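# Seal two plates on the sealer and return them

## Task

Handle both open plates one after the other. For each: lift it from its nest (N1 or N2), set it on the sealer's stage lying flat within the locators, press the sealer's START, and wait for the lamp to turn amber and then green. From the moment a cycle starts until the stage has come back out, nothing may touch the stage, the plate on it or its foil, or the task fails. Then carry the plate back to the same nest it came from and seat it with well A1 in the corner marked A1. When both plates are done, open the gripper and move the hand away.

## Robot and tools

Robot: a single arm (big_yam) with six revolute joints, namely waist, shoulder, elbow, wrist pitch, wrist yaw and wrist roll, plus a two-finger parallel gripper. One command number drives both fingers. A wrist camera sits on a bracket behind the hand. Joint ranges in rad: waist -2.880 to 2.880, shoulder 0.000 to 3.142, elbow 0.000 to 3.019, wrist pitch -1.693 to 1.571, wrist yaw -1.571 to 1.571, wrist roll -2.094 to 2.094. The elbow never fully straightens.

Frames: the scene frame has its origin on the table top under the arm's base. +z is up, and +y is to the left when looking along +x. The base may sit slightly tilted. The gripper frame has the fingers pointing along its +z and closing along its y. end_effector_position (metres) and end_effector_quat_wxyz give the point midway between the finger pads, roughly 1 cm short of the tips. At long reach the printed position can be somewhat wrong.

The motion row used by every moving call is 7 numbers, each in [-1, 1], in the order dx, dy, dz, rx, ry, rz, opening. The first six are an offset, not a pose. They are expressed in the gripper's own axes and measured from the gripper pose in the most recent result that reported it. Before any such result exists in a scene, and for the second or later call inside one reply, they are measured from where the hand is when that action begins. Scale: 1.0 equals 0.6 m of travel or 180 degrees. rx, ry, rz together form one rotation vector. The opening is absolute: +1 is fully open (0.094 m) and -1 is shut. Sending zeros is not a pause; it pulls the hand back to the reference pose. Offsets repeated against something rigid do not push further in, but against something that yields they do.

execute_actions takes actions, a list holding one item or none, and an optional pictures flag. An empty list only reports the state, with images. An item {"rows": [...], "steps": n} gives 1 to 15 rows and n from 5 to 15 (default 15). Each step lasts 1/30 s, row k is used on step k, and the last row repeats. All rows share the same reference pose; they do not add up. An item with only {"steps": n} (up to 300) waits until n steps have passed since the previous result, and your thinking time counts toward them. Each action's result is captured 5 steps early; those 5 steps run while you think, before the next action.

move takes target (one row as above) and speed in m/s, 0.002 to 0.5, default 0.25. Rotation speed is capped at twice that number in rad/s. It drives the hand along a straight line lasting 0.5 to 10 s and stops at 10 s even if short. It turns the shorter way, ignores obstacles, and may overshoot speed, especially with the arm nearly extended. The opening is applied at the start. Faster contact hits harder, and aiming further past a surface presses harder. The result adds a move: line with the ending (done, off_target, moving, held, fault), the limits that acted (paced means the command was clipped; held means some steps were blocked, after which the arm may jump fast) and the remaining distance to target.

wait takes seconds, 0 to 10, and sends nothing new. zoom_image takes camera (cam_high, cam_low or cam_wrist) and region [x0, y0, x1, y1] in pixels of that camera's last 504x504 image, with the origin at top left and a region no bigger than 504 by 504. read_manual (section "licences") only returns licence text. finished_scene takes scene, the number of the current scene; it ends and grades that scene and cannot be undone, so call it only once the plates are seated and the hand is clear.

Controller behaviour: on every step the commanded pose is clipped to within 70 mm and 16 degrees of the measured pose, and damped inverse kinematics then favours position over orientation. After an action ends the arm keeps going only to the last clipped pose, so check the reported pose and send the remainder. Motions tend to finish a centimetre or more too low and can keep sinking; compensate by aiming higher. Tiny commands of a few mm may not move the hand at all.

Result lines: Joint positions and Joint velocities follow the joint order above, then the finger-pad gap (m, m/s). grip_measured is the finger opening on the command scale, which may be off by about 1 mm. To hold something, command about 0.03 below grip_measured; less than that holds more gently. Each pad pushes about 50 to 62 N at most. Hand target appears only when nothing is pending. HELD marks steps whose command was withheld, and pose unreachable means the clearance check (which treats the base mount as arm) altered a command. Joint torques are raw drive outputs with offsets and noise. FAULT stops motion. MOTOR HOT warns from 85 °C, and at 100 °C an OVER-TEMPERATURE FAULT drops the arm, so do not hold loads longer than needed.

Task cautions: a red lamp means the plate is unseated or the stage was blocked; fix that and press START again. On a labelled item, A1 lies at the labelled short end, in the corner opposite the labelled long side. Over the stage, the wrist camera or its bracket can strike the sealer's front. Loose objects may occasionally be nudged. Avoid drops, slips, slams and hard pushes, and never knock anything off the table.

Each tool is called by a JSON object that holds its "api" and its "payload", one argument or row to a line.

## Session

{"api": "execute_actions", "payload": {
  "actions": []
}}

Scene clock: 0.00 s of 13200.00 s.
end_effector_position=(+0.2521, +0.0344, +0.2832) grip_measured=+1.000 end_effector_quat_wxyz=(-0.319, +0.240, +0.880, +0.257)
Joint positions: [ 0.137  0.79   0.57  -1.156 -0.     0.765  0.094]
Joint velocities: [-0.005  0.005 -0.002 -0.007 -0.022 -0.022  0.   ]
Joint torques (N m, as the arm reports them, + toward a larger angle): no reading
Hand target: +0.257, +0.034, +0.284; -0.316, +0.242, +0.880, +0.259
camera_calibration (this result's frames):
cam_wrist: T_world_to_cam=[[-0.582335, -0.757942, -0.293955, 0.254879], [-0.297313, -0.13798, 0.944757, -0.179832], [-0.756631, 0.637562, -0.144996, 0.333408], [0, 0, 0, 1]] pos_world=[0.347225, -0.0441982, 0.293163]

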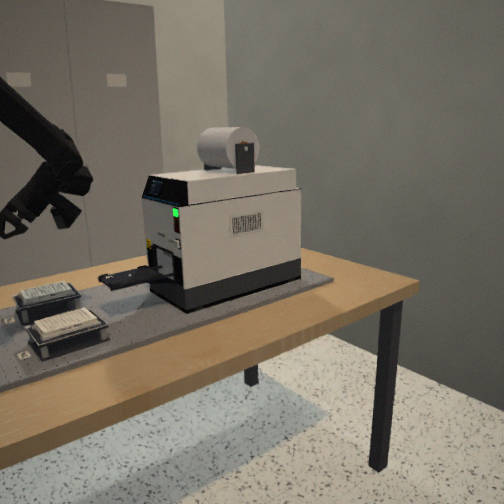

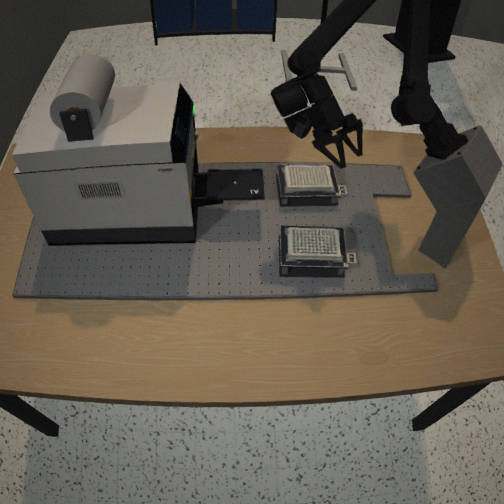

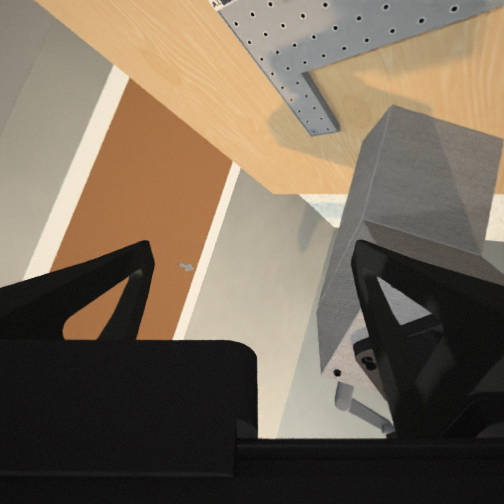

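{"api": "move", "payload": {
  "target": [-0.279,-0.167,-0.029,0.149,-0.297,-0.185,1]
}}

{"api": "zoom_image", "payload": {
  "camera": "cam_high",
  "region": [0,170,220,370]
}}

Scene clock: 3.33 s of 13200.00 s.
end_effector_position=(+0.3158, -0.0916, +0.1532) grip_measured=+1.000 end_effector_quat_wxyz=(+0.136, +0.005, +0.991, +0.001)
Joint positions: [-0.248  0.683  0.228 -0.012  0.41  -0.411  0.094]
Joint velocities: [-0.005  0.005 -0.002 -0.012  0.037 -0.007  0.   ]
Joint torques (N m, as the arm reports them, + toward a larger angle): [-0.59 -2.72  2.33  1.04 -0.2  -0.17]
Hand target: +0.311, -0.093, +0.150; +0.131, +0.002, +0.991, -0.002
Off the commanded pose: 0.005 m, 1 deg.
Kept back: nothing.
move: done
camera_calibration (this result's frames):
cam_wrist: T_world_to_cam=[[-0.0115738, -0.999924, 0.00421887, -0.089841], [-0.940285, 0.0123187, 0.340165, 0.254021], [-0.340191, -0.0000299473, -0.940356, 0.374966], [0, 0, 0, 1]] pos_world=[0.365372, -0.0929522, 0.266572]

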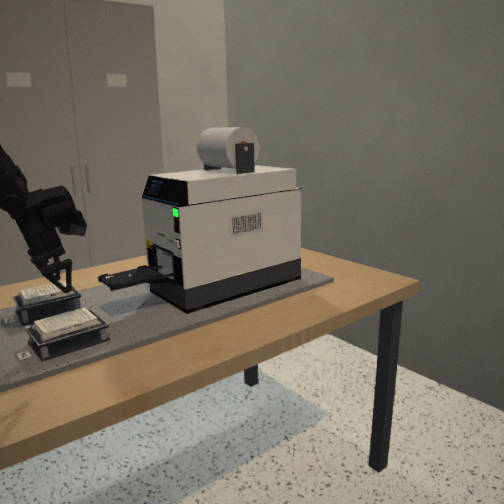

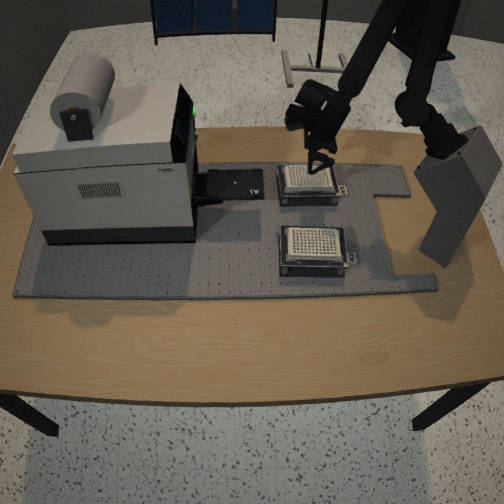

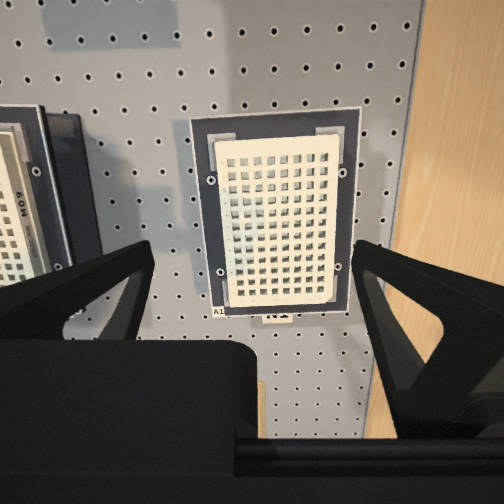

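Region (0, 170, 220, 370) of cam_high's 504x504 image, scaled by 2.291, with more detail than that image has; it fills the top 458 rows of this view, and the rest is white.

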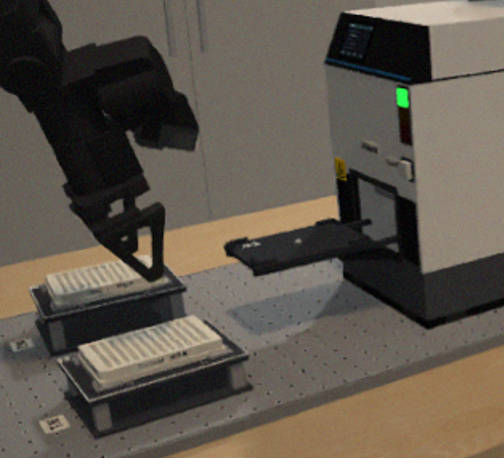

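{"api": "move", "payload": {
  "target": [0.02,-0.04,0.095,0.004,-0.004,-0.012,1],
  "speed": 0.12
}}

Scene clock: 4.57 s of 13200.00 s.
end_effector_position=(+0.3165, -0.1083, +0.0971) grip_measured=+1.000 end_effector_quat_wxyz=(+0.138, -0.011, +0.990, +0.001)
Joint positions: [-0.441  0.975  0.247  0.292  0.23  -0.533  0.094]
Joint velocities: [-0.005 -0.005 -0.012  0.002 -0.007 -0.095  0.   ]
Joint torques (N m, as the arm reports them, + toward a larger angle): [ 0.08 -4.91  0.68  1.11 -0.23 -0.16]
Hand target: +0.320, -0.115, +0.096; +0.141, -0.011, +0.990, -0.006
Off the commanded pose: 0.008 m, 1 deg.
Kept back: nothing.
move: done
camera_calibration (this result's frames):
cam_wrist: T_world_to_cam=[[0.0205856, -0.999745, 0.00924593, -0.116939], [-0.941792, -0.0162868, 0.3358, 0.271688], [-0.335564, -0.0156204, -0.941888, 0.319423], [0, 0, 0, 1]] pos_world=[0.365468, -0.107494, 0.210709]

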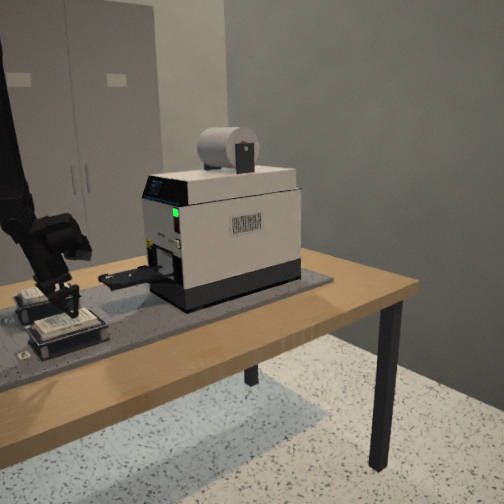

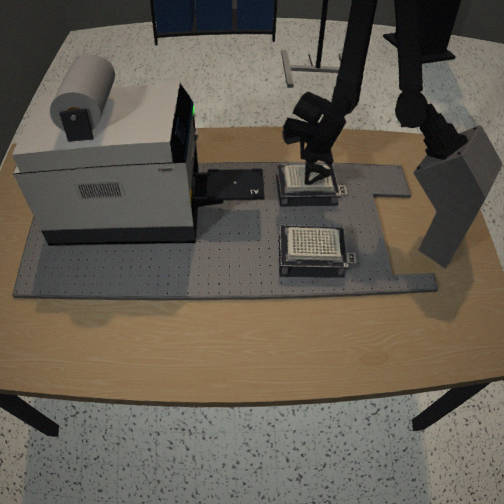

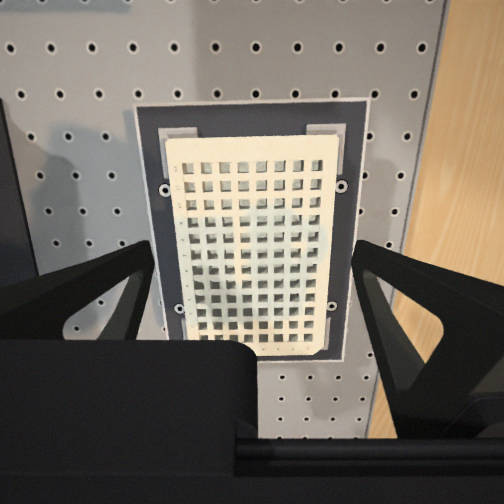

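{"api": "move", "payload": {
  "target": [0.026,-0.012,0.042,0.006,0,-0.004,1],
  "speed": 0.06
}}

Scene clock: 5.60 s of 13200.00 s.
end_effector_position=(+0.3080, -0.1093, +0.0712) grip_measured=+1.000 end_effector_quat_wxyz=(+0.137, -0.016, +0.990, -0.002)
Joint positions: [-0.495  1.125  0.247  0.447  0.185 -0.566  0.094]
Joint velocities: [-0.005  0.005 -0.007  0.012  0.007 -0.051  0.   ]
Joint torques (N m, as the arm reports them, + toward a larger angle): [ 0.21 -5.38 -1.04  1.04 -0.24 -0.18]
Hand target: +0.309, -0.115, +0.069; +0.138, -0.016, +0.990, -0.009
Off the commanded pose: 0.007 m, 1 deg.
Kept back: nothing.
move: done
camera_calibration (this result's frames):
cam_wrist: T_world_to_cam=[[0.0286732, -0.999467, 0.0156375, -0.120373], [-0.940936, -0.0217075, 0.337888, 0.271417], [-0.337368, -0.0244022, -0.941056, 0.291752], [0, 0, 0, 1]] pos_world=[0.357266, -0.107298, 0.184729]

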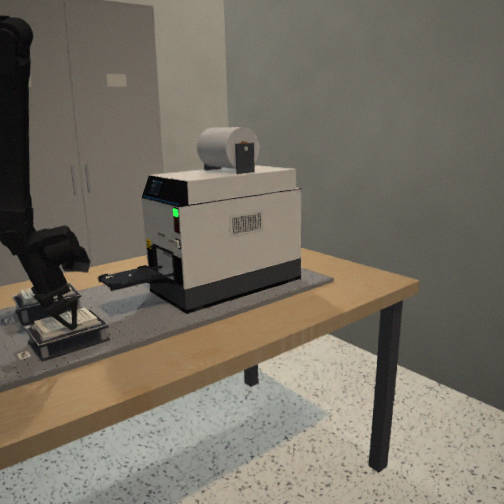

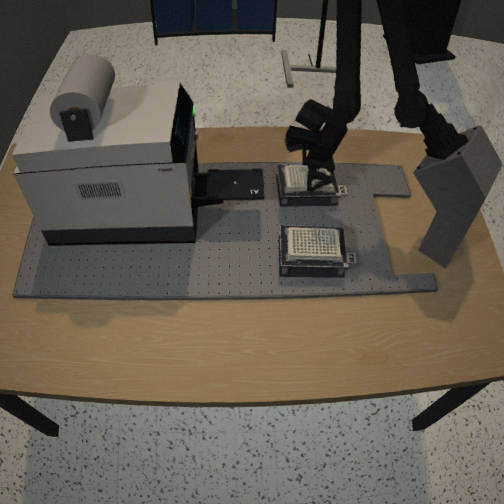

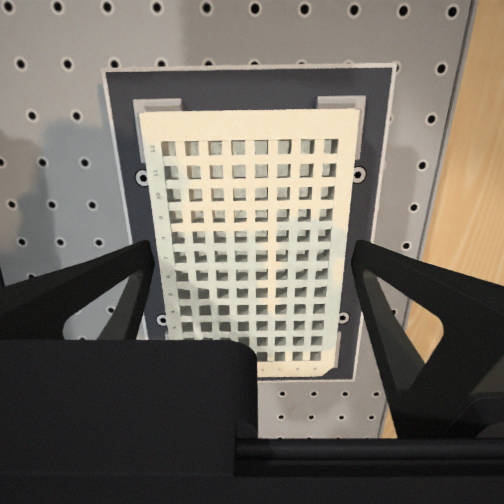

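{"api": "move", "payload": {
  "target": [0.007,-0.005,0.018,0.002,0,0,1],
  "speed": 0.04
}}

{"api": "zoom_image", "payload": {
  "camera": "cam_high",
  "region": [10,270,120,360]
}}

Scene clock: 6.60 s of 13200.00 s.
end_effector_position=(+0.3086, -0.1068, +0.0654) grip_measured=+1.000 end_effector_quat_wxyz=(+0.142, -0.016, +0.990, +0.001)
Joint positions: [-0.5    1.167  0.249  0.493  0.171 -0.569  0.094]
Joint velocities: [ 0.005 -0.005 -0.007  0.007 -0.007  0.022  0.   ]
Joint torques (N m, as the arm reports them, + toward a larger angle): [-0.1  -4.68 -1.11  1.04 -0.24 -0.13]
Hand target: +0.307, -0.112, +0.060; +0.137, -0.015, +0.990, -0.004
Off the commanded pose: 0.008 m, 1 deg.
Kept back: nothing.
move: done
camera_calibration (this result's frames):
cam_wrist: T_world_to_cam=[[0.0300762, -0.999489, 0.0108187, -0.117938], [-0.944153, -0.0248545, 0.328569, 0.275289], [-0.328132, -0.0200966, -0.944418, 0.28438], [0, 0, 0, 1]] pos_world=[0.356776, -0.105321, 0.179398]

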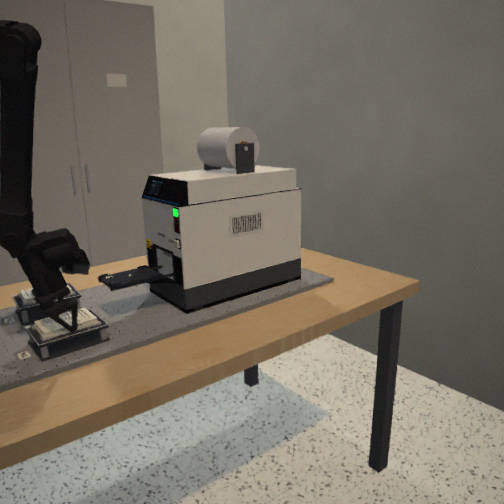

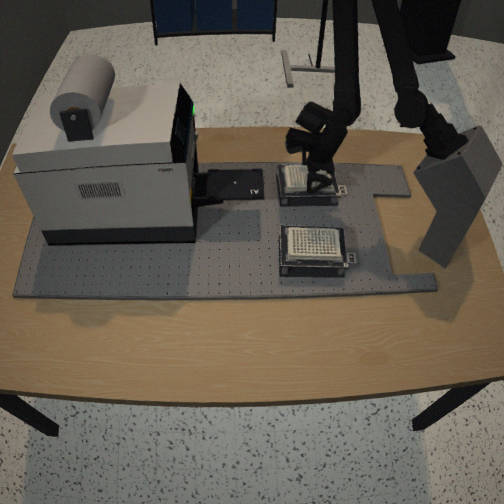

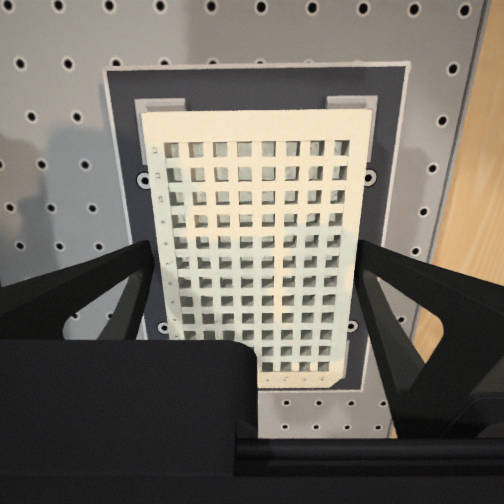

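Region (10, 270, 120, 360) of cam_high's 504x504 image, scaled by 4.582, with more detail than that image has; it fills the top 412 rows of this view, and the rest is white.

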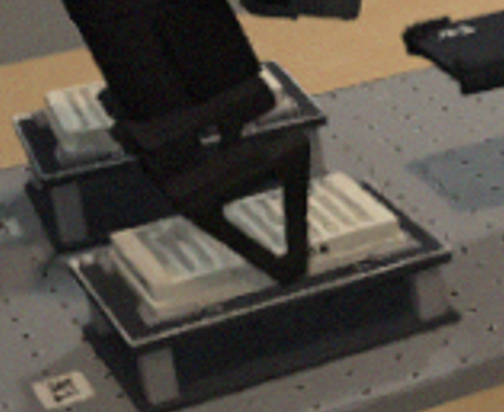

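{"api": "move", "payload": {
  "target": [0,-0.006,0,0.004,0,0,0.715],
  "speed": 0.03
}}

{"api": "move", "payload": {
  "target": [-0.052,0.008,-0.178,0,0,0,0.715],
  "speed": 0.12
}}

{"api": "move", "payload": {
  "target": [-0.315,0.095,0.085,0,0,0.008,0.715],
  "speed": 0.2
}}

Scene clock: 13.17 s of 13200.00 s.
end_effector_position=(+0.3092, -0.1084, +0.0659) grip_measured=+0.750 end_effector_quat_wxyz=(+0.143, -0.015, +0.990, -0.002)
Joint positions: [-0.5    1.165  0.249  0.495  0.176 -0.569  0.082]
Joint velocities: [-0.005 -0.005  0.002 -0.012  0.051 -0.095 -0.001]
Joint torques (N m, as the arm reports them, + toward a larger angle): [ 1.06 -5.87 -1.82  0.83 -0.09 -0.09]
Hand target: +0.309, -0.110, +0.065; +0.142, -0.015, +0.990, -0.005
Off the commanded pose: 0.002 m, 0 deg.
Kept back: nothing.
After step 90, 2.87 s passed at rest.
move: done
camera_calibration (this result's frames):
cam_wrist: T_world_to_cam=[[0.0275844, -0.99947, 0.0172634, -0.11923], [-0.944579, -0.0204102, 0.327648, 0.27627], [-0.327123, -0.0253446, -0.944642, 0.284108], [0, 0, 0, 1]] pos_world=[0.357186, -0.106327, 0.179919]

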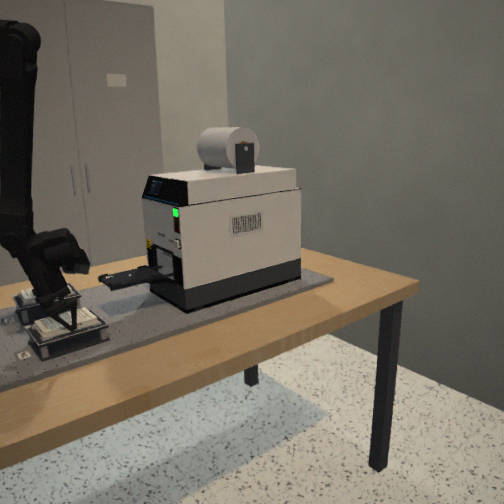

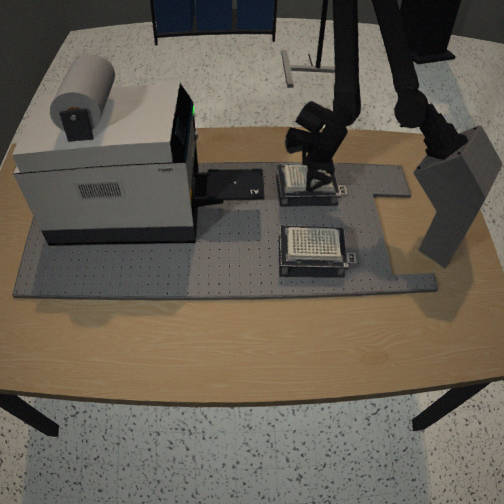

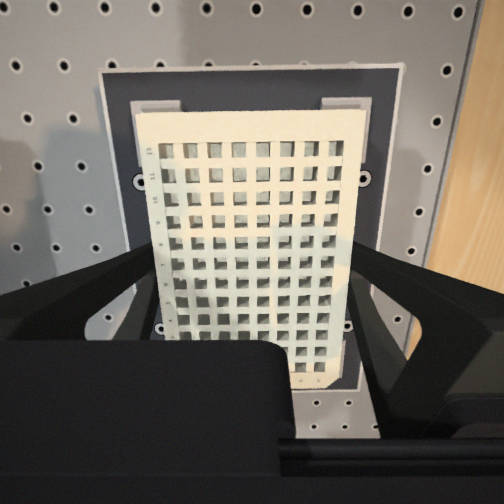

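Scene clock: 14.57 s of 13200.00 s.
end_effector_position=(+0.3037, -0.1051, +0.1732) grip_measured=+0.750 end_effector_quat_wxyz=(+0.142, -0.018, +0.990, -0.008)
Joint positions: [-0.271  0.505  0.21  -0.149  0.395 -0.478  0.082]
Joint velocities: [-0.005  0.005  0.002  0.002  0.022  0.007  0.001]
Joint torques (N m, as the arm reports them, + toward a larger angle): [ 0.82 -2.14  5.02  0.45 -0.02  0.02]
Hand target: +0.307, -0.103, +0.175; +0.143, -0.017, +0.990, -0.004
Off the commanded pose: 0.007 m, 1 deg.
Kept back: nothing.
move: done
camera_calibration (this result's frames):
cam_wrist: T_world_to_cam=[[0.0320824, -0.999041, 0.0297976, -0.12116], [-0.944246, -0.0205218, 0.328602, 0.235725], [-0.327675, -0.0386786, -0.943998, 0.382439], [0, 0, 0, 1]] pos_world=[0.351785, -0.101415, 0.287172]

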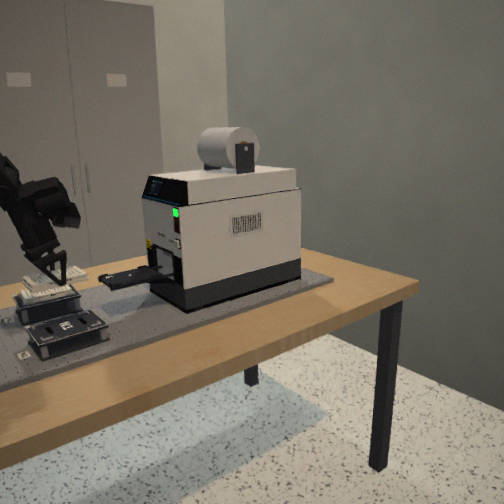

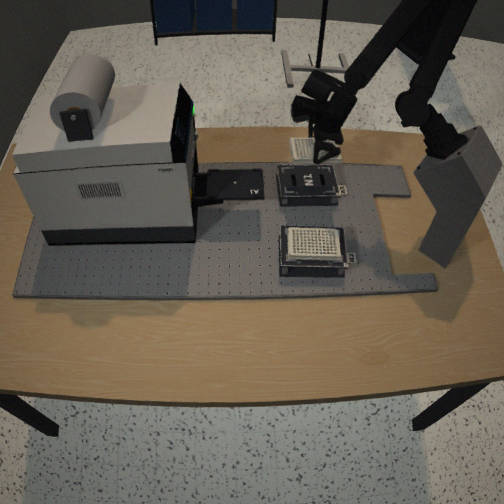

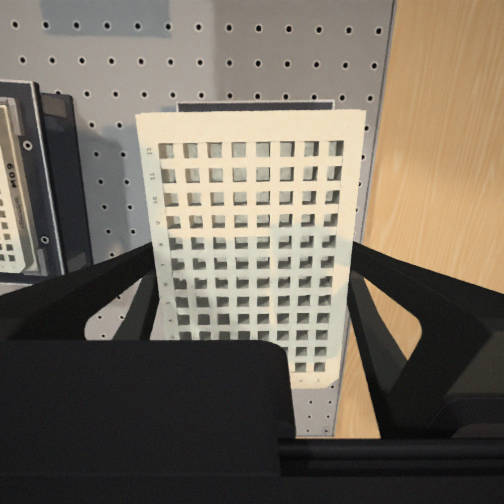

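Scene clock: 15.97 s of 13200.00 s.
end_effector_position=(+0.4909, -0.0503, +0.1764) grip_measured=+0.750 end_effector_quat_wxyz=(+0.139, -0.011, +0.990, -0.013)
Joint positions: [ 0.05   1.068  0.689 -0.159  0.691 -0.288  0.082]
Joint velocities: [ 0.005 -0.015 -0.022 -0.007 -0.022 -0.007 -0.002]
Joint torques (N m, as the arm reports them, + toward a larger angle): [ 5.43 -6.44  5.88  0.46  0.05  0.01]
Hand target: +0.499, -0.047, +0.181; +0.144, -0.008, +0.990, -0.009
Off the commanded pose: 0.011 m, 1 deg.
Kept back: nothing.
move: off_target
camera_calibration (this result's frames):
cam_wrist: T_world_to_cam=[[0.0167506, -0.99919, 0.0365757, -0.0662027], [-0.942585, -0.00357735, 0.333948, 0.411658], [-0.333547, -0.0400695, -0.941882, 0.451332], [0, 0, 0, 1]] pos_world=[0.539672, -0.0465918, 0.290051]

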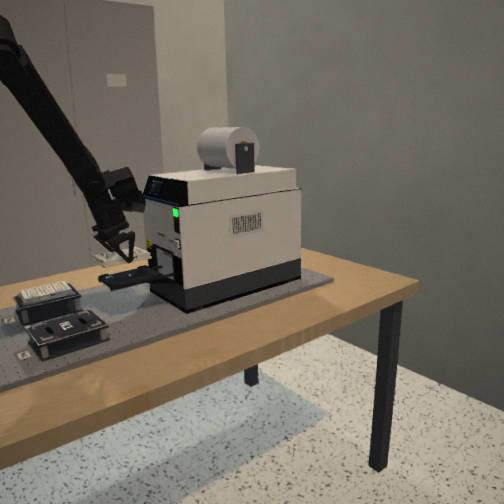

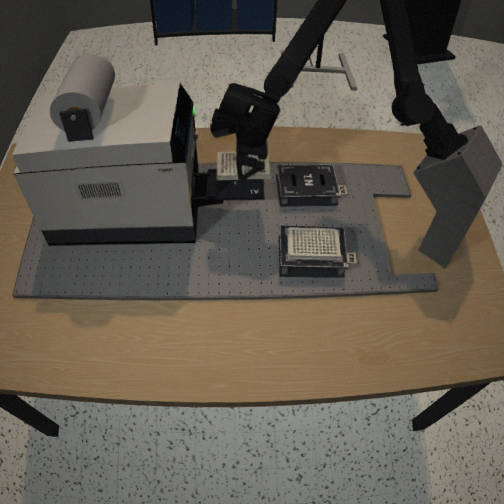

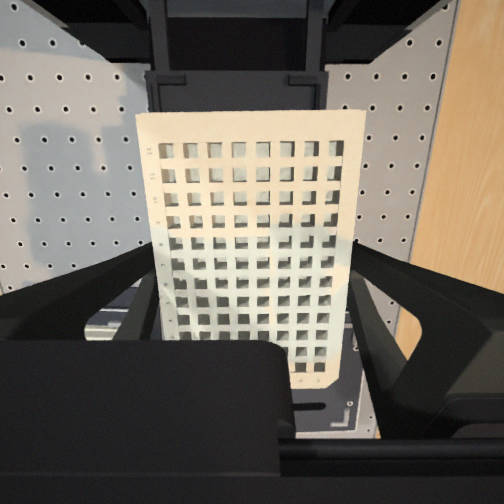

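{"api": "move", "payload": {
  "target": [-0.018,0.0,0.052,-0.002,-0.003,0.005,0.715],
  "speed": 0.08
}}

{"api": "zoom_image", "payload": {
  "camera": "cam_high",
  "region": [85,220,195,310]
}}

Scene clock: 17.13 s of 13200.00 s.
end_effector_position=(+0.4968, -0.0406, +0.1511) grip_measured=+0.750 end_effector_quat_wxyz=(+0.137, -0.013, +0.991, -0.000)
Joint positions: [ 0.015  1.147  0.705 -0.097  0.638 -0.302  0.082]
Joint velocities: [-0.005 -0.015  0.007 -0.022 -0.051 -0.081 -0.   ]
Joint torques (N m, as the arm reports them, + toward a larger angle): [ 3.53 -7.05  5.94  1.06 -0.16 -0.15]
Hand target: +0.510, -0.051, +0.150; +0.144, -0.004, +0.990, -0.008
Off the commanded pose: 0.017 m, 2 deg.
Kept back: nothing.
move: off_target
camera_calibration (this result's frames):
cam_wrist: T_world_to_cam=[[0.0236684, -0.999638, 0.0128004, -0.0555053], [-0.940561, -0.0179268, 0.33915, 0.423286], [-0.338798, -0.0200667, -0.940645, 0.433116], [0, 0, 0, 1]] pos_world=[0.546179, -0.0392059, 0.264561]

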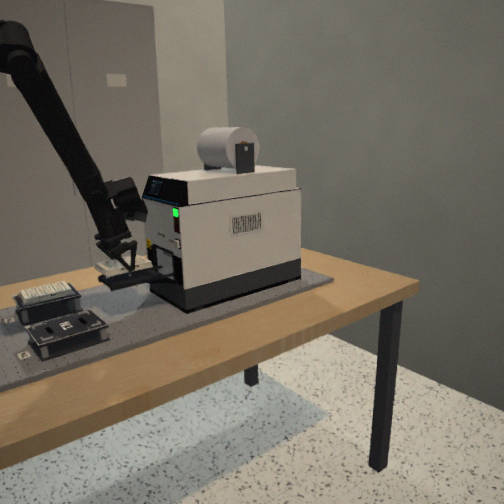

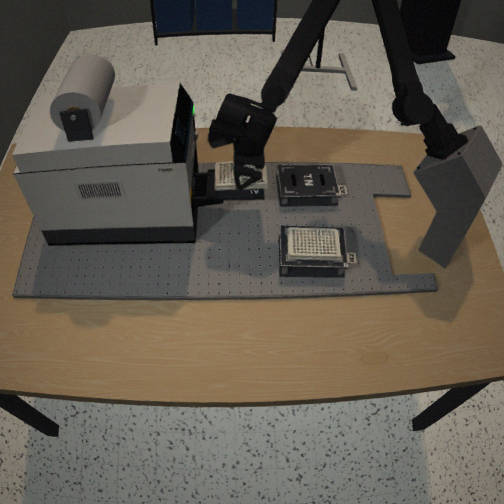

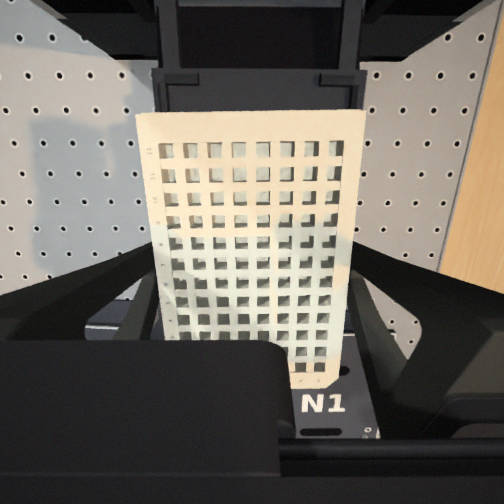

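Region (85, 220, 195, 310) of cam_high's 504x504 image, scaled by 4.582, with more detail than that image has; it fills the top 412 rows of this view, and the rest is white.

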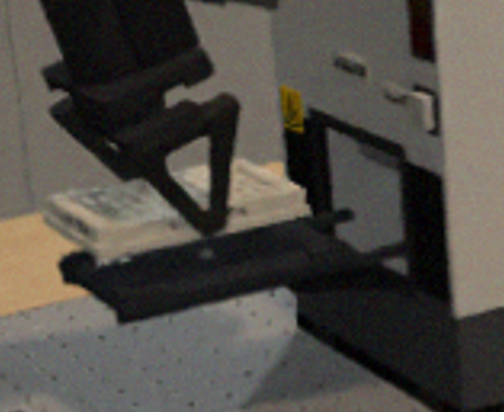

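{"api": "move", "payload": {
  "target": [-0.03,-0.02,0.024,0.006,-0.007,0.012,0.715],
  "speed": 0.05
}}

Scene clock: 18.27 s of 13200.00 s.
end_effector_position=(+0.5066, -0.0435, +0.1460) grip_measured=+0.750 end_effector_quat_wxyz=(+0.143, -0.004, +0.990, +0.000)
Joint positions: [-0.001  1.168  0.723 -0.074  0.623 -0.302  0.082]
Joint velocities: [ 0.005  0.005 -0.002 -0.002 -0.051 -0.081  0.001]
Joint torques (N m, as the arm reports them, + toward a larger angle): [ 3.43 -7.17  5.85  1.07 -0.17 -0.08]
Hand target: +0.518, -0.053, +0.143; +0.147, +0.007, +0.989, -0.007
Off the commanded pose: 0.015 m, 2 deg.
Kept back: nothing.
move: off_target
camera_calibration (this result's frames):
cam_wrist: T_world_to_cam=[[0.00559746, -0.99994, 0.00936983, -0.0488858], [-0.944892, -0.00222168, 0.327374, 0.438791], [-0.327334, -0.0106859, -0.944848, 0.426764], [0, 0, 0, 1]] pos_world=[0.554578, -0.0433477, 0.260036]

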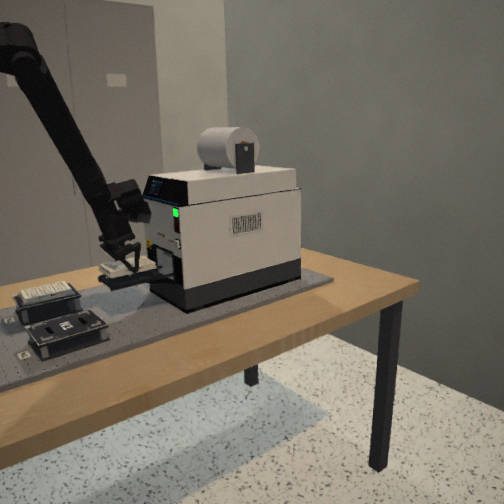

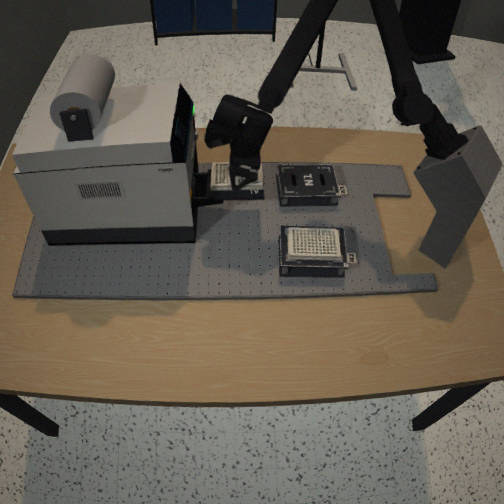

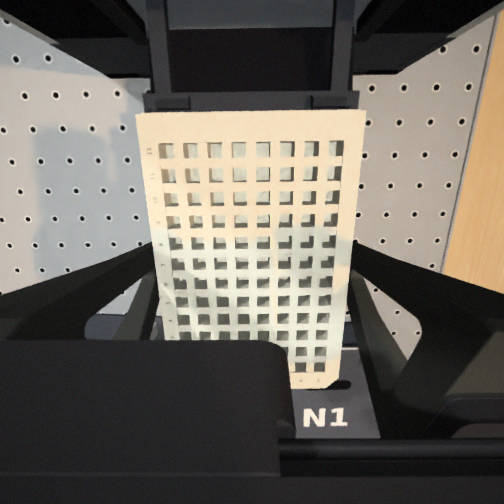

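{"api": "move", "payload": {
  "target": [0.0,-0.016,0.028,0.008,-0.002,0.003,0.715],
  "speed": 0.04
}}

{"api": "zoom_image", "payload": {
  "camera": "cam_high",
  "region": [85,220,195,310]
}}

Scene clock: 19.30 s of 13200.00 s.
end_effector_position=(+0.5088, -0.0466, +0.1358) grip_measured=+0.750 end_effector_quat_wxyz=(+0.147, +0.001, +0.989, -0.005)
Joint positions: [-0.022  1.192  0.723 -0.03   0.612 -0.315  0.082]
Joint velocities: [-0.005  0.005  0.012 -0.002 -0.022  0.007 -0.   ]
Joint torques (N m, as the arm reports them, + toward a larger angle): [ 3.59 -7.2   4.23  1.09 -0.17 -0.13]
Hand target: +0.511, -0.053, +0.130; +0.145, +0.003, +0.989, -0.011
Off the commanded pose: 0.009 m, 1 deg.
Kept back: nothing.
move: done
camera_calibration (this result's frames):
cam_wrist: T_world_to_cam=[[-0.00446658, -0.999835, 0.0176147, -0.0479002], [-0.947318, 0.00987211, 0.320142, 0.447016], [-0.320263, -0.0152568, -0.947206, 0.414432], [0, 0, 0, 1]] pos_world=[0.55598, -0.0459824, 0.250288]

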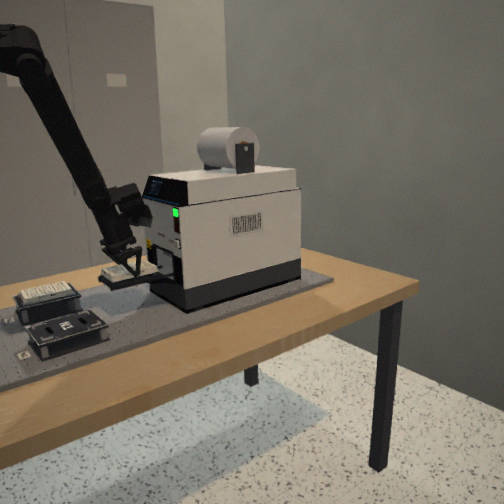

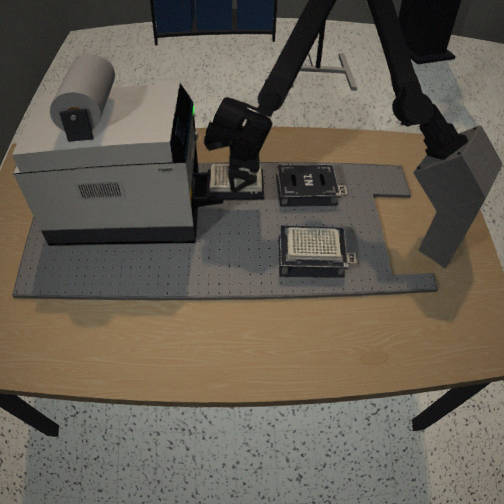

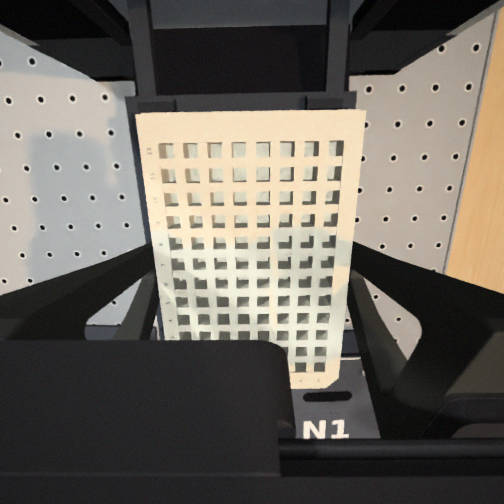

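Region (85, 220, 195, 310) of cam_high's 504x504 image, scaled by 4.582, with more detail than that image has; it fills the top 412 rows of this view, and the rest is white.

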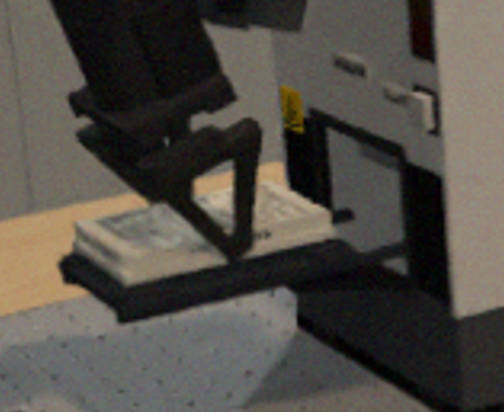

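{"api": "move", "payload": {
  "target": [0.011,0.006,0.012,-0.001,0.006,-0.004,0.715],
  "speed": 0.03
}}

{"api": "zoom_image", "payload": {
  "camera": "cam_high",
  "region": [85,220,195,310]
}}

Scene clock: 20.33 s of 13200.00 s.
end_effector_position=(+0.5069, -0.0435, +0.1326) grip_measured=+0.750 end_effector_quat_wxyz=(+0.143, -0.003, +0.990, -0.003)
Joint positions: [-0.022  1.202  0.723 -0.03   0.611 -0.315  0.082]
Joint velocities: [-0.015 -0.005 -0.002  0.007 -0.051  0.037  0.   ]
Joint torques (N m, as the arm reports them, + toward a larger angle): [ 4.68 -7.24  3.46  0.71 -0.17 -0.1 ]
Hand target: +0.505, -0.043, +0.127; +0.137, -0.006, +0.991, -0.004
Off the commanded pose: 0.006 m, 1 deg.
Kept back: nothing.
move: done
camera_calibration (this result's frames):
cam_wrist: T_world_to_cam=[[0.00279211, -0.999875, 0.0155368, -0.048205], [-0.9449, 0.00244803, 0.32735, 0.443713], [-0.327347, -0.0155947, -0.944775, 0.414003], [0, 0, 0, 1]] pos_world=[0.554922, -0.042829, 0.246639]

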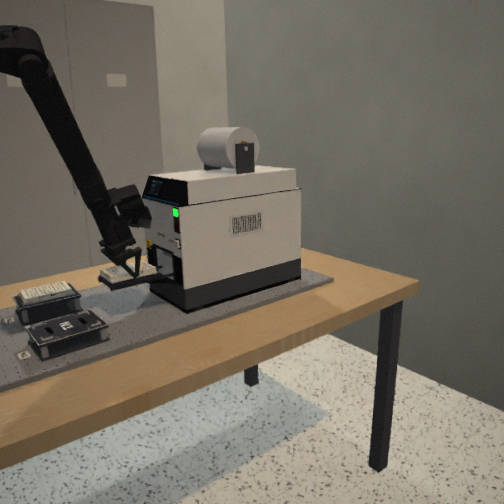

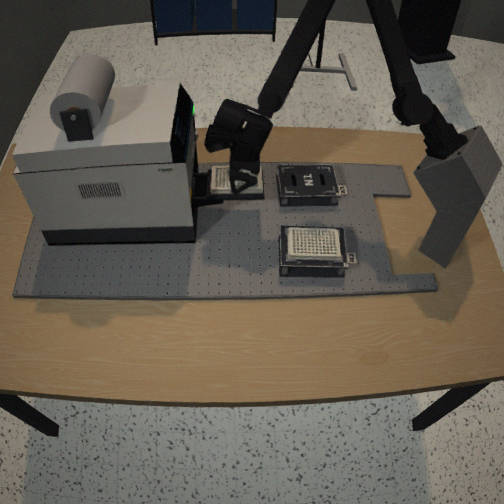

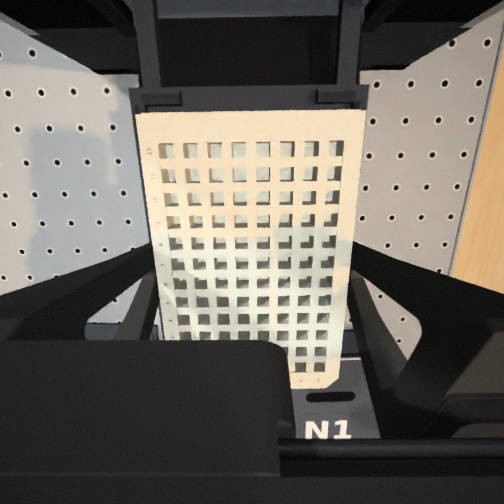

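Region (85, 220, 195, 310) of cam_high's 504x504 image, scaled by 4.582, with more detail than that image has; it fills the top 412 rows of this view, and the rest is white.

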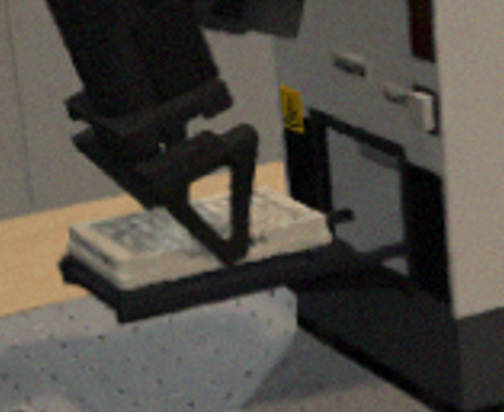

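{"api": "move", "payload": {
  "target": [-0.004,-0.012,0.02,0.006,-0.004,0.004,0.715],
  "speed": 0.03
}}

{"api": "zoom_image", "payload": {
  "camera": "cam_high",
  "region": [85,220,195,310]
}}

Scene clock: 21.30 s of 13200.00 s.
end_effector_position=(+0.5117, -0.0433, +0.1301) grip_measured=+0.750 end_effector_quat_wxyz=(+0.153, +0.002, +0.988, -0.003)
Joint positions: [-0.027  1.213  0.723  0.006  0.601 -0.321  0.082]
Joint velocities: [-0.005  0.005 -0.012 -0.002 -0.007 -0.037  0.001]
Joint torques (N m, as the arm reports them, + toward a larger angle): [ 3.53 -7.01  3.92  1.12 -0.08 -0.16]
Hand target: +0.512, -0.051, +0.122; +0.149, +0.005, +0.989, -0.011
Off the commanded pose: 0.011 m, 1 deg.
Kept back: nothing.
move: off_target
camera_calibration (this result's frames):
cam_wrist: T_world_to_cam=[[-0.00746091, -0.999886, 0.0131266, -0.0423983], [-0.951153, 0.0111475, 0.308518, 0.455049], [-0.308629, -0.0101836, -0.951128, 0.404705], [0, 0, 0, 1]] pos_world=[0.557409, -0.0433448, 0.245092]

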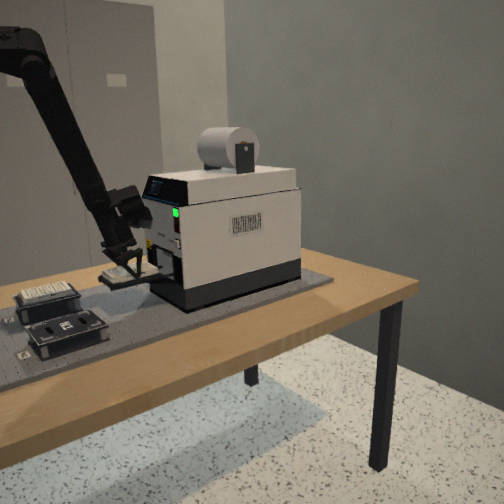

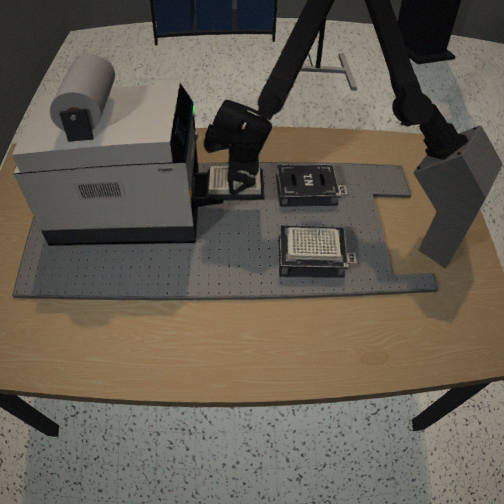

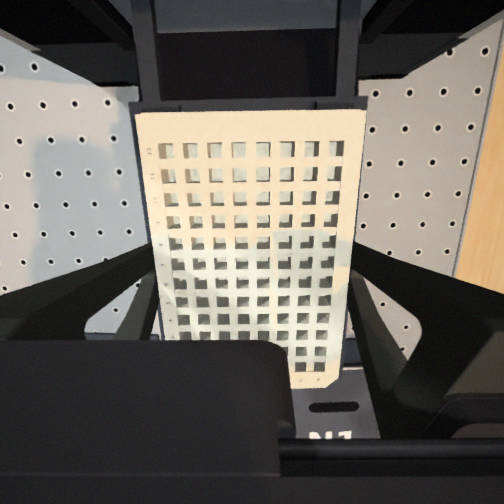

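Region (85, 220, 195, 310) of cam_high's 504x504 image, scaled by 4.582, with more detail than that image has; it fills the top 412 rows of this view, and the rest is white.

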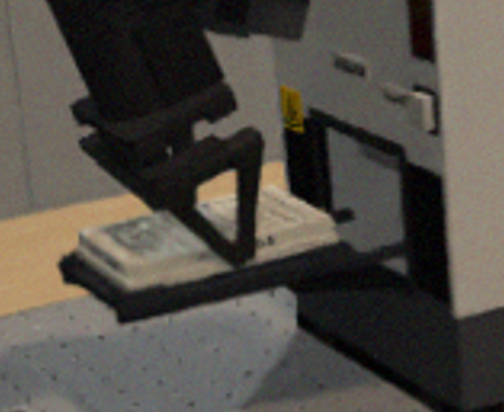

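{"api": "move", "payload": {
  "target": [0.008,0.001,0,0,0.009,-0.002,0.715],
  "speed": 0.03
}}

{"api": "zoom_image", "payload": {
  "camera": "cam_high",
  "region": [85,220,195,310]
}}

Scene clock: 22.23 s of 13200.00 s.
end_effector_position=(+0.5095, -0.0428, +0.1294) grip_measured=+0.750 end_effector_quat_wxyz=(+0.146, -0.002, +0.989, -0.002)
Joint positions: [-0.027  1.213  0.726 -0.013  0.603 -0.32   0.082]
Joint velocities: [ 0.005 -0.015  0.002 -0.002 -0.095  0.007 -0.   ]
Joint torques (N m, as the arm reports them, + toward a larger angle): [ 5.39 -8.03  3.63  0.02  0.31  0.06]
Hand target: +0.507, -0.043, +0.129; +0.139, -0.001, +0.990, -0.003
Off the commanded pose: 0.002 m, 1 deg.
Kept back: nothing.
move: done
camera_calibration (this result's frames):
cam_wrist: T_world_to_cam=[[0.00078216, -0.999916, 0.0129327, -0.0460928], [-0.947199, 0.003406, 0.320627, 0.449235], [-0.320644, -0.0125006, -0.947117, 0.408881], [0, 0, 0, 1]] pos_world=[0.556657, -0.0425078, 0.243818]

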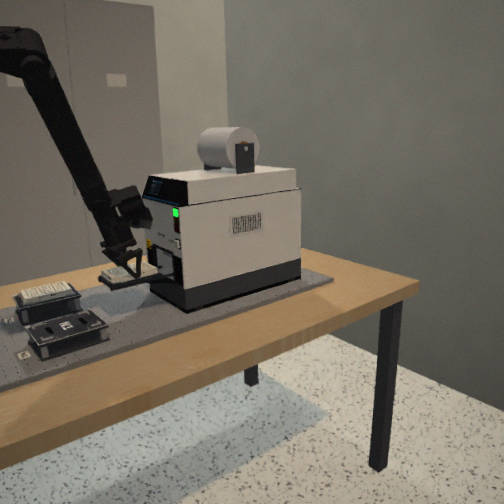

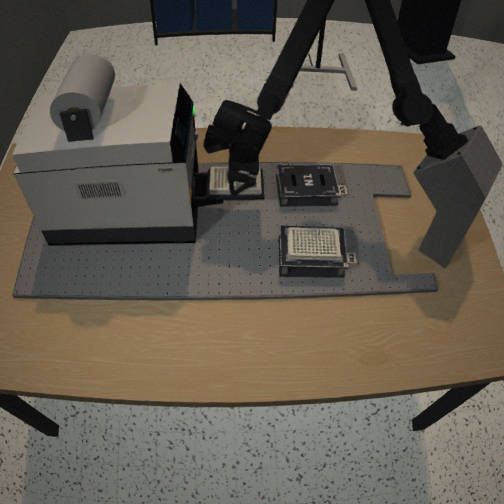

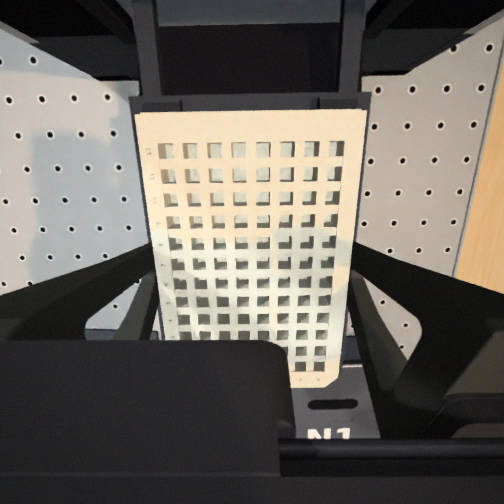

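Region (85, 220, 195, 310) of cam_high's 504x504 image, scaled by 4.582, with more detail than that image has; it fills the top 412 rows of this view, and the rest is white.

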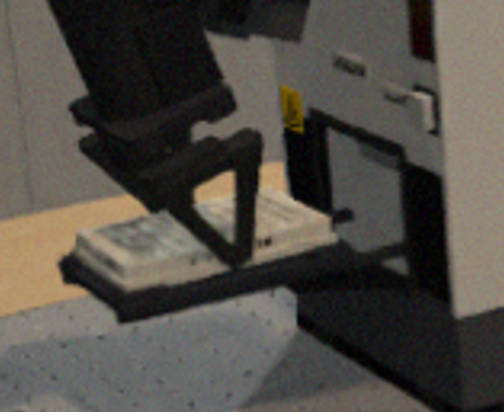

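{"api": "move", "payload": {
  "target": [0.011,-0.008,0.017,0.008,0.008,0.002,0.715],
  "speed": 0.03
}}

{"api": "zoom_image", "payload": {
  "camera": "cam_high",
  "region": [85,220,195,310]
}}

Scene clock: 23.30 s of 13200.00 s.
end_effector_position=(+0.5096, -0.0428, +0.1279) grip_measured=+0.750 end_effector_quat_wxyz=(+0.145, -0.001, +0.989, -0.005)
Joint positions: [-0.027  1.219  0.728 -0.009  0.609 -0.32   0.082]
Joint velocities: [-0.005  0.005 -0.002 -0.017 -0.022  0.022  0.   ]
Joint torques (N m, as the arm reports them, + toward a larger angle): [ 3.81 -7.03  3.68  0.72  0.38  0.01]
Hand target: +0.506, -0.047, +0.118; +0.134, +0.003, +0.991, -0.014
Off the commanded pose: 0.012 m, 2 deg.
Kept back: nothing.
move: off_target
camera_calibration (this result's frames):
cam_wrist: T_world_to_cam=[[-0.000633768, -0.99983, 0.0184521, -0.0460288], [-0.946486, 0.00655508, 0.322679, 0.449318], [-0.322745, -0.0172602, -0.946329, 0.408307], [0, 0, 0, 1]] pos_world=[0.557023, -0.0419188, 0.242256]

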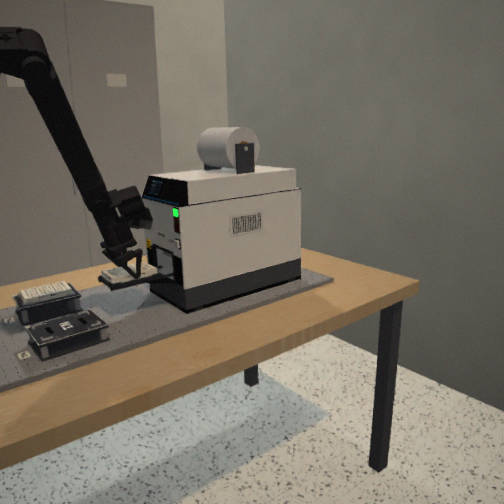

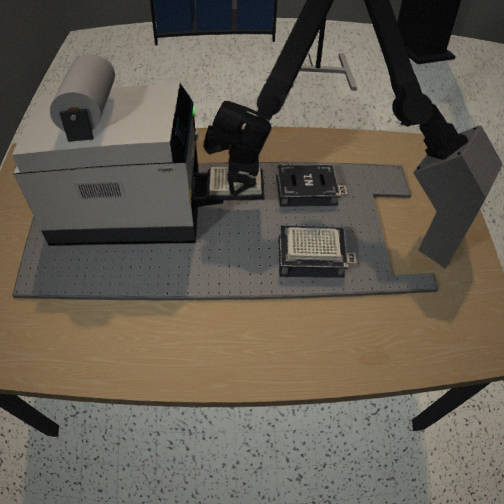

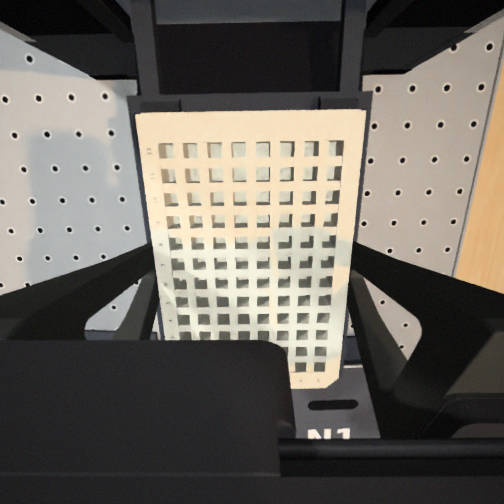

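Region (85, 220, 195, 310) of cam_high's 504x504 image, scaled by 4.582, with more detail than that image has; it fills the top 412 rows of this view, and the rest is white.

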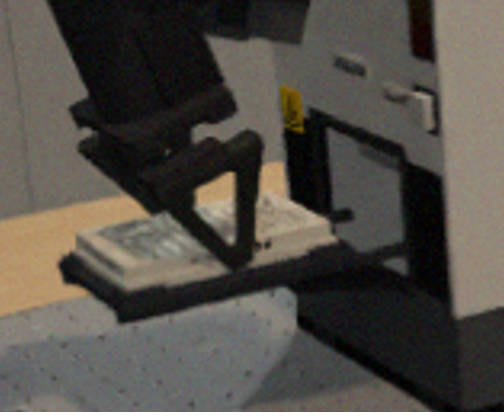

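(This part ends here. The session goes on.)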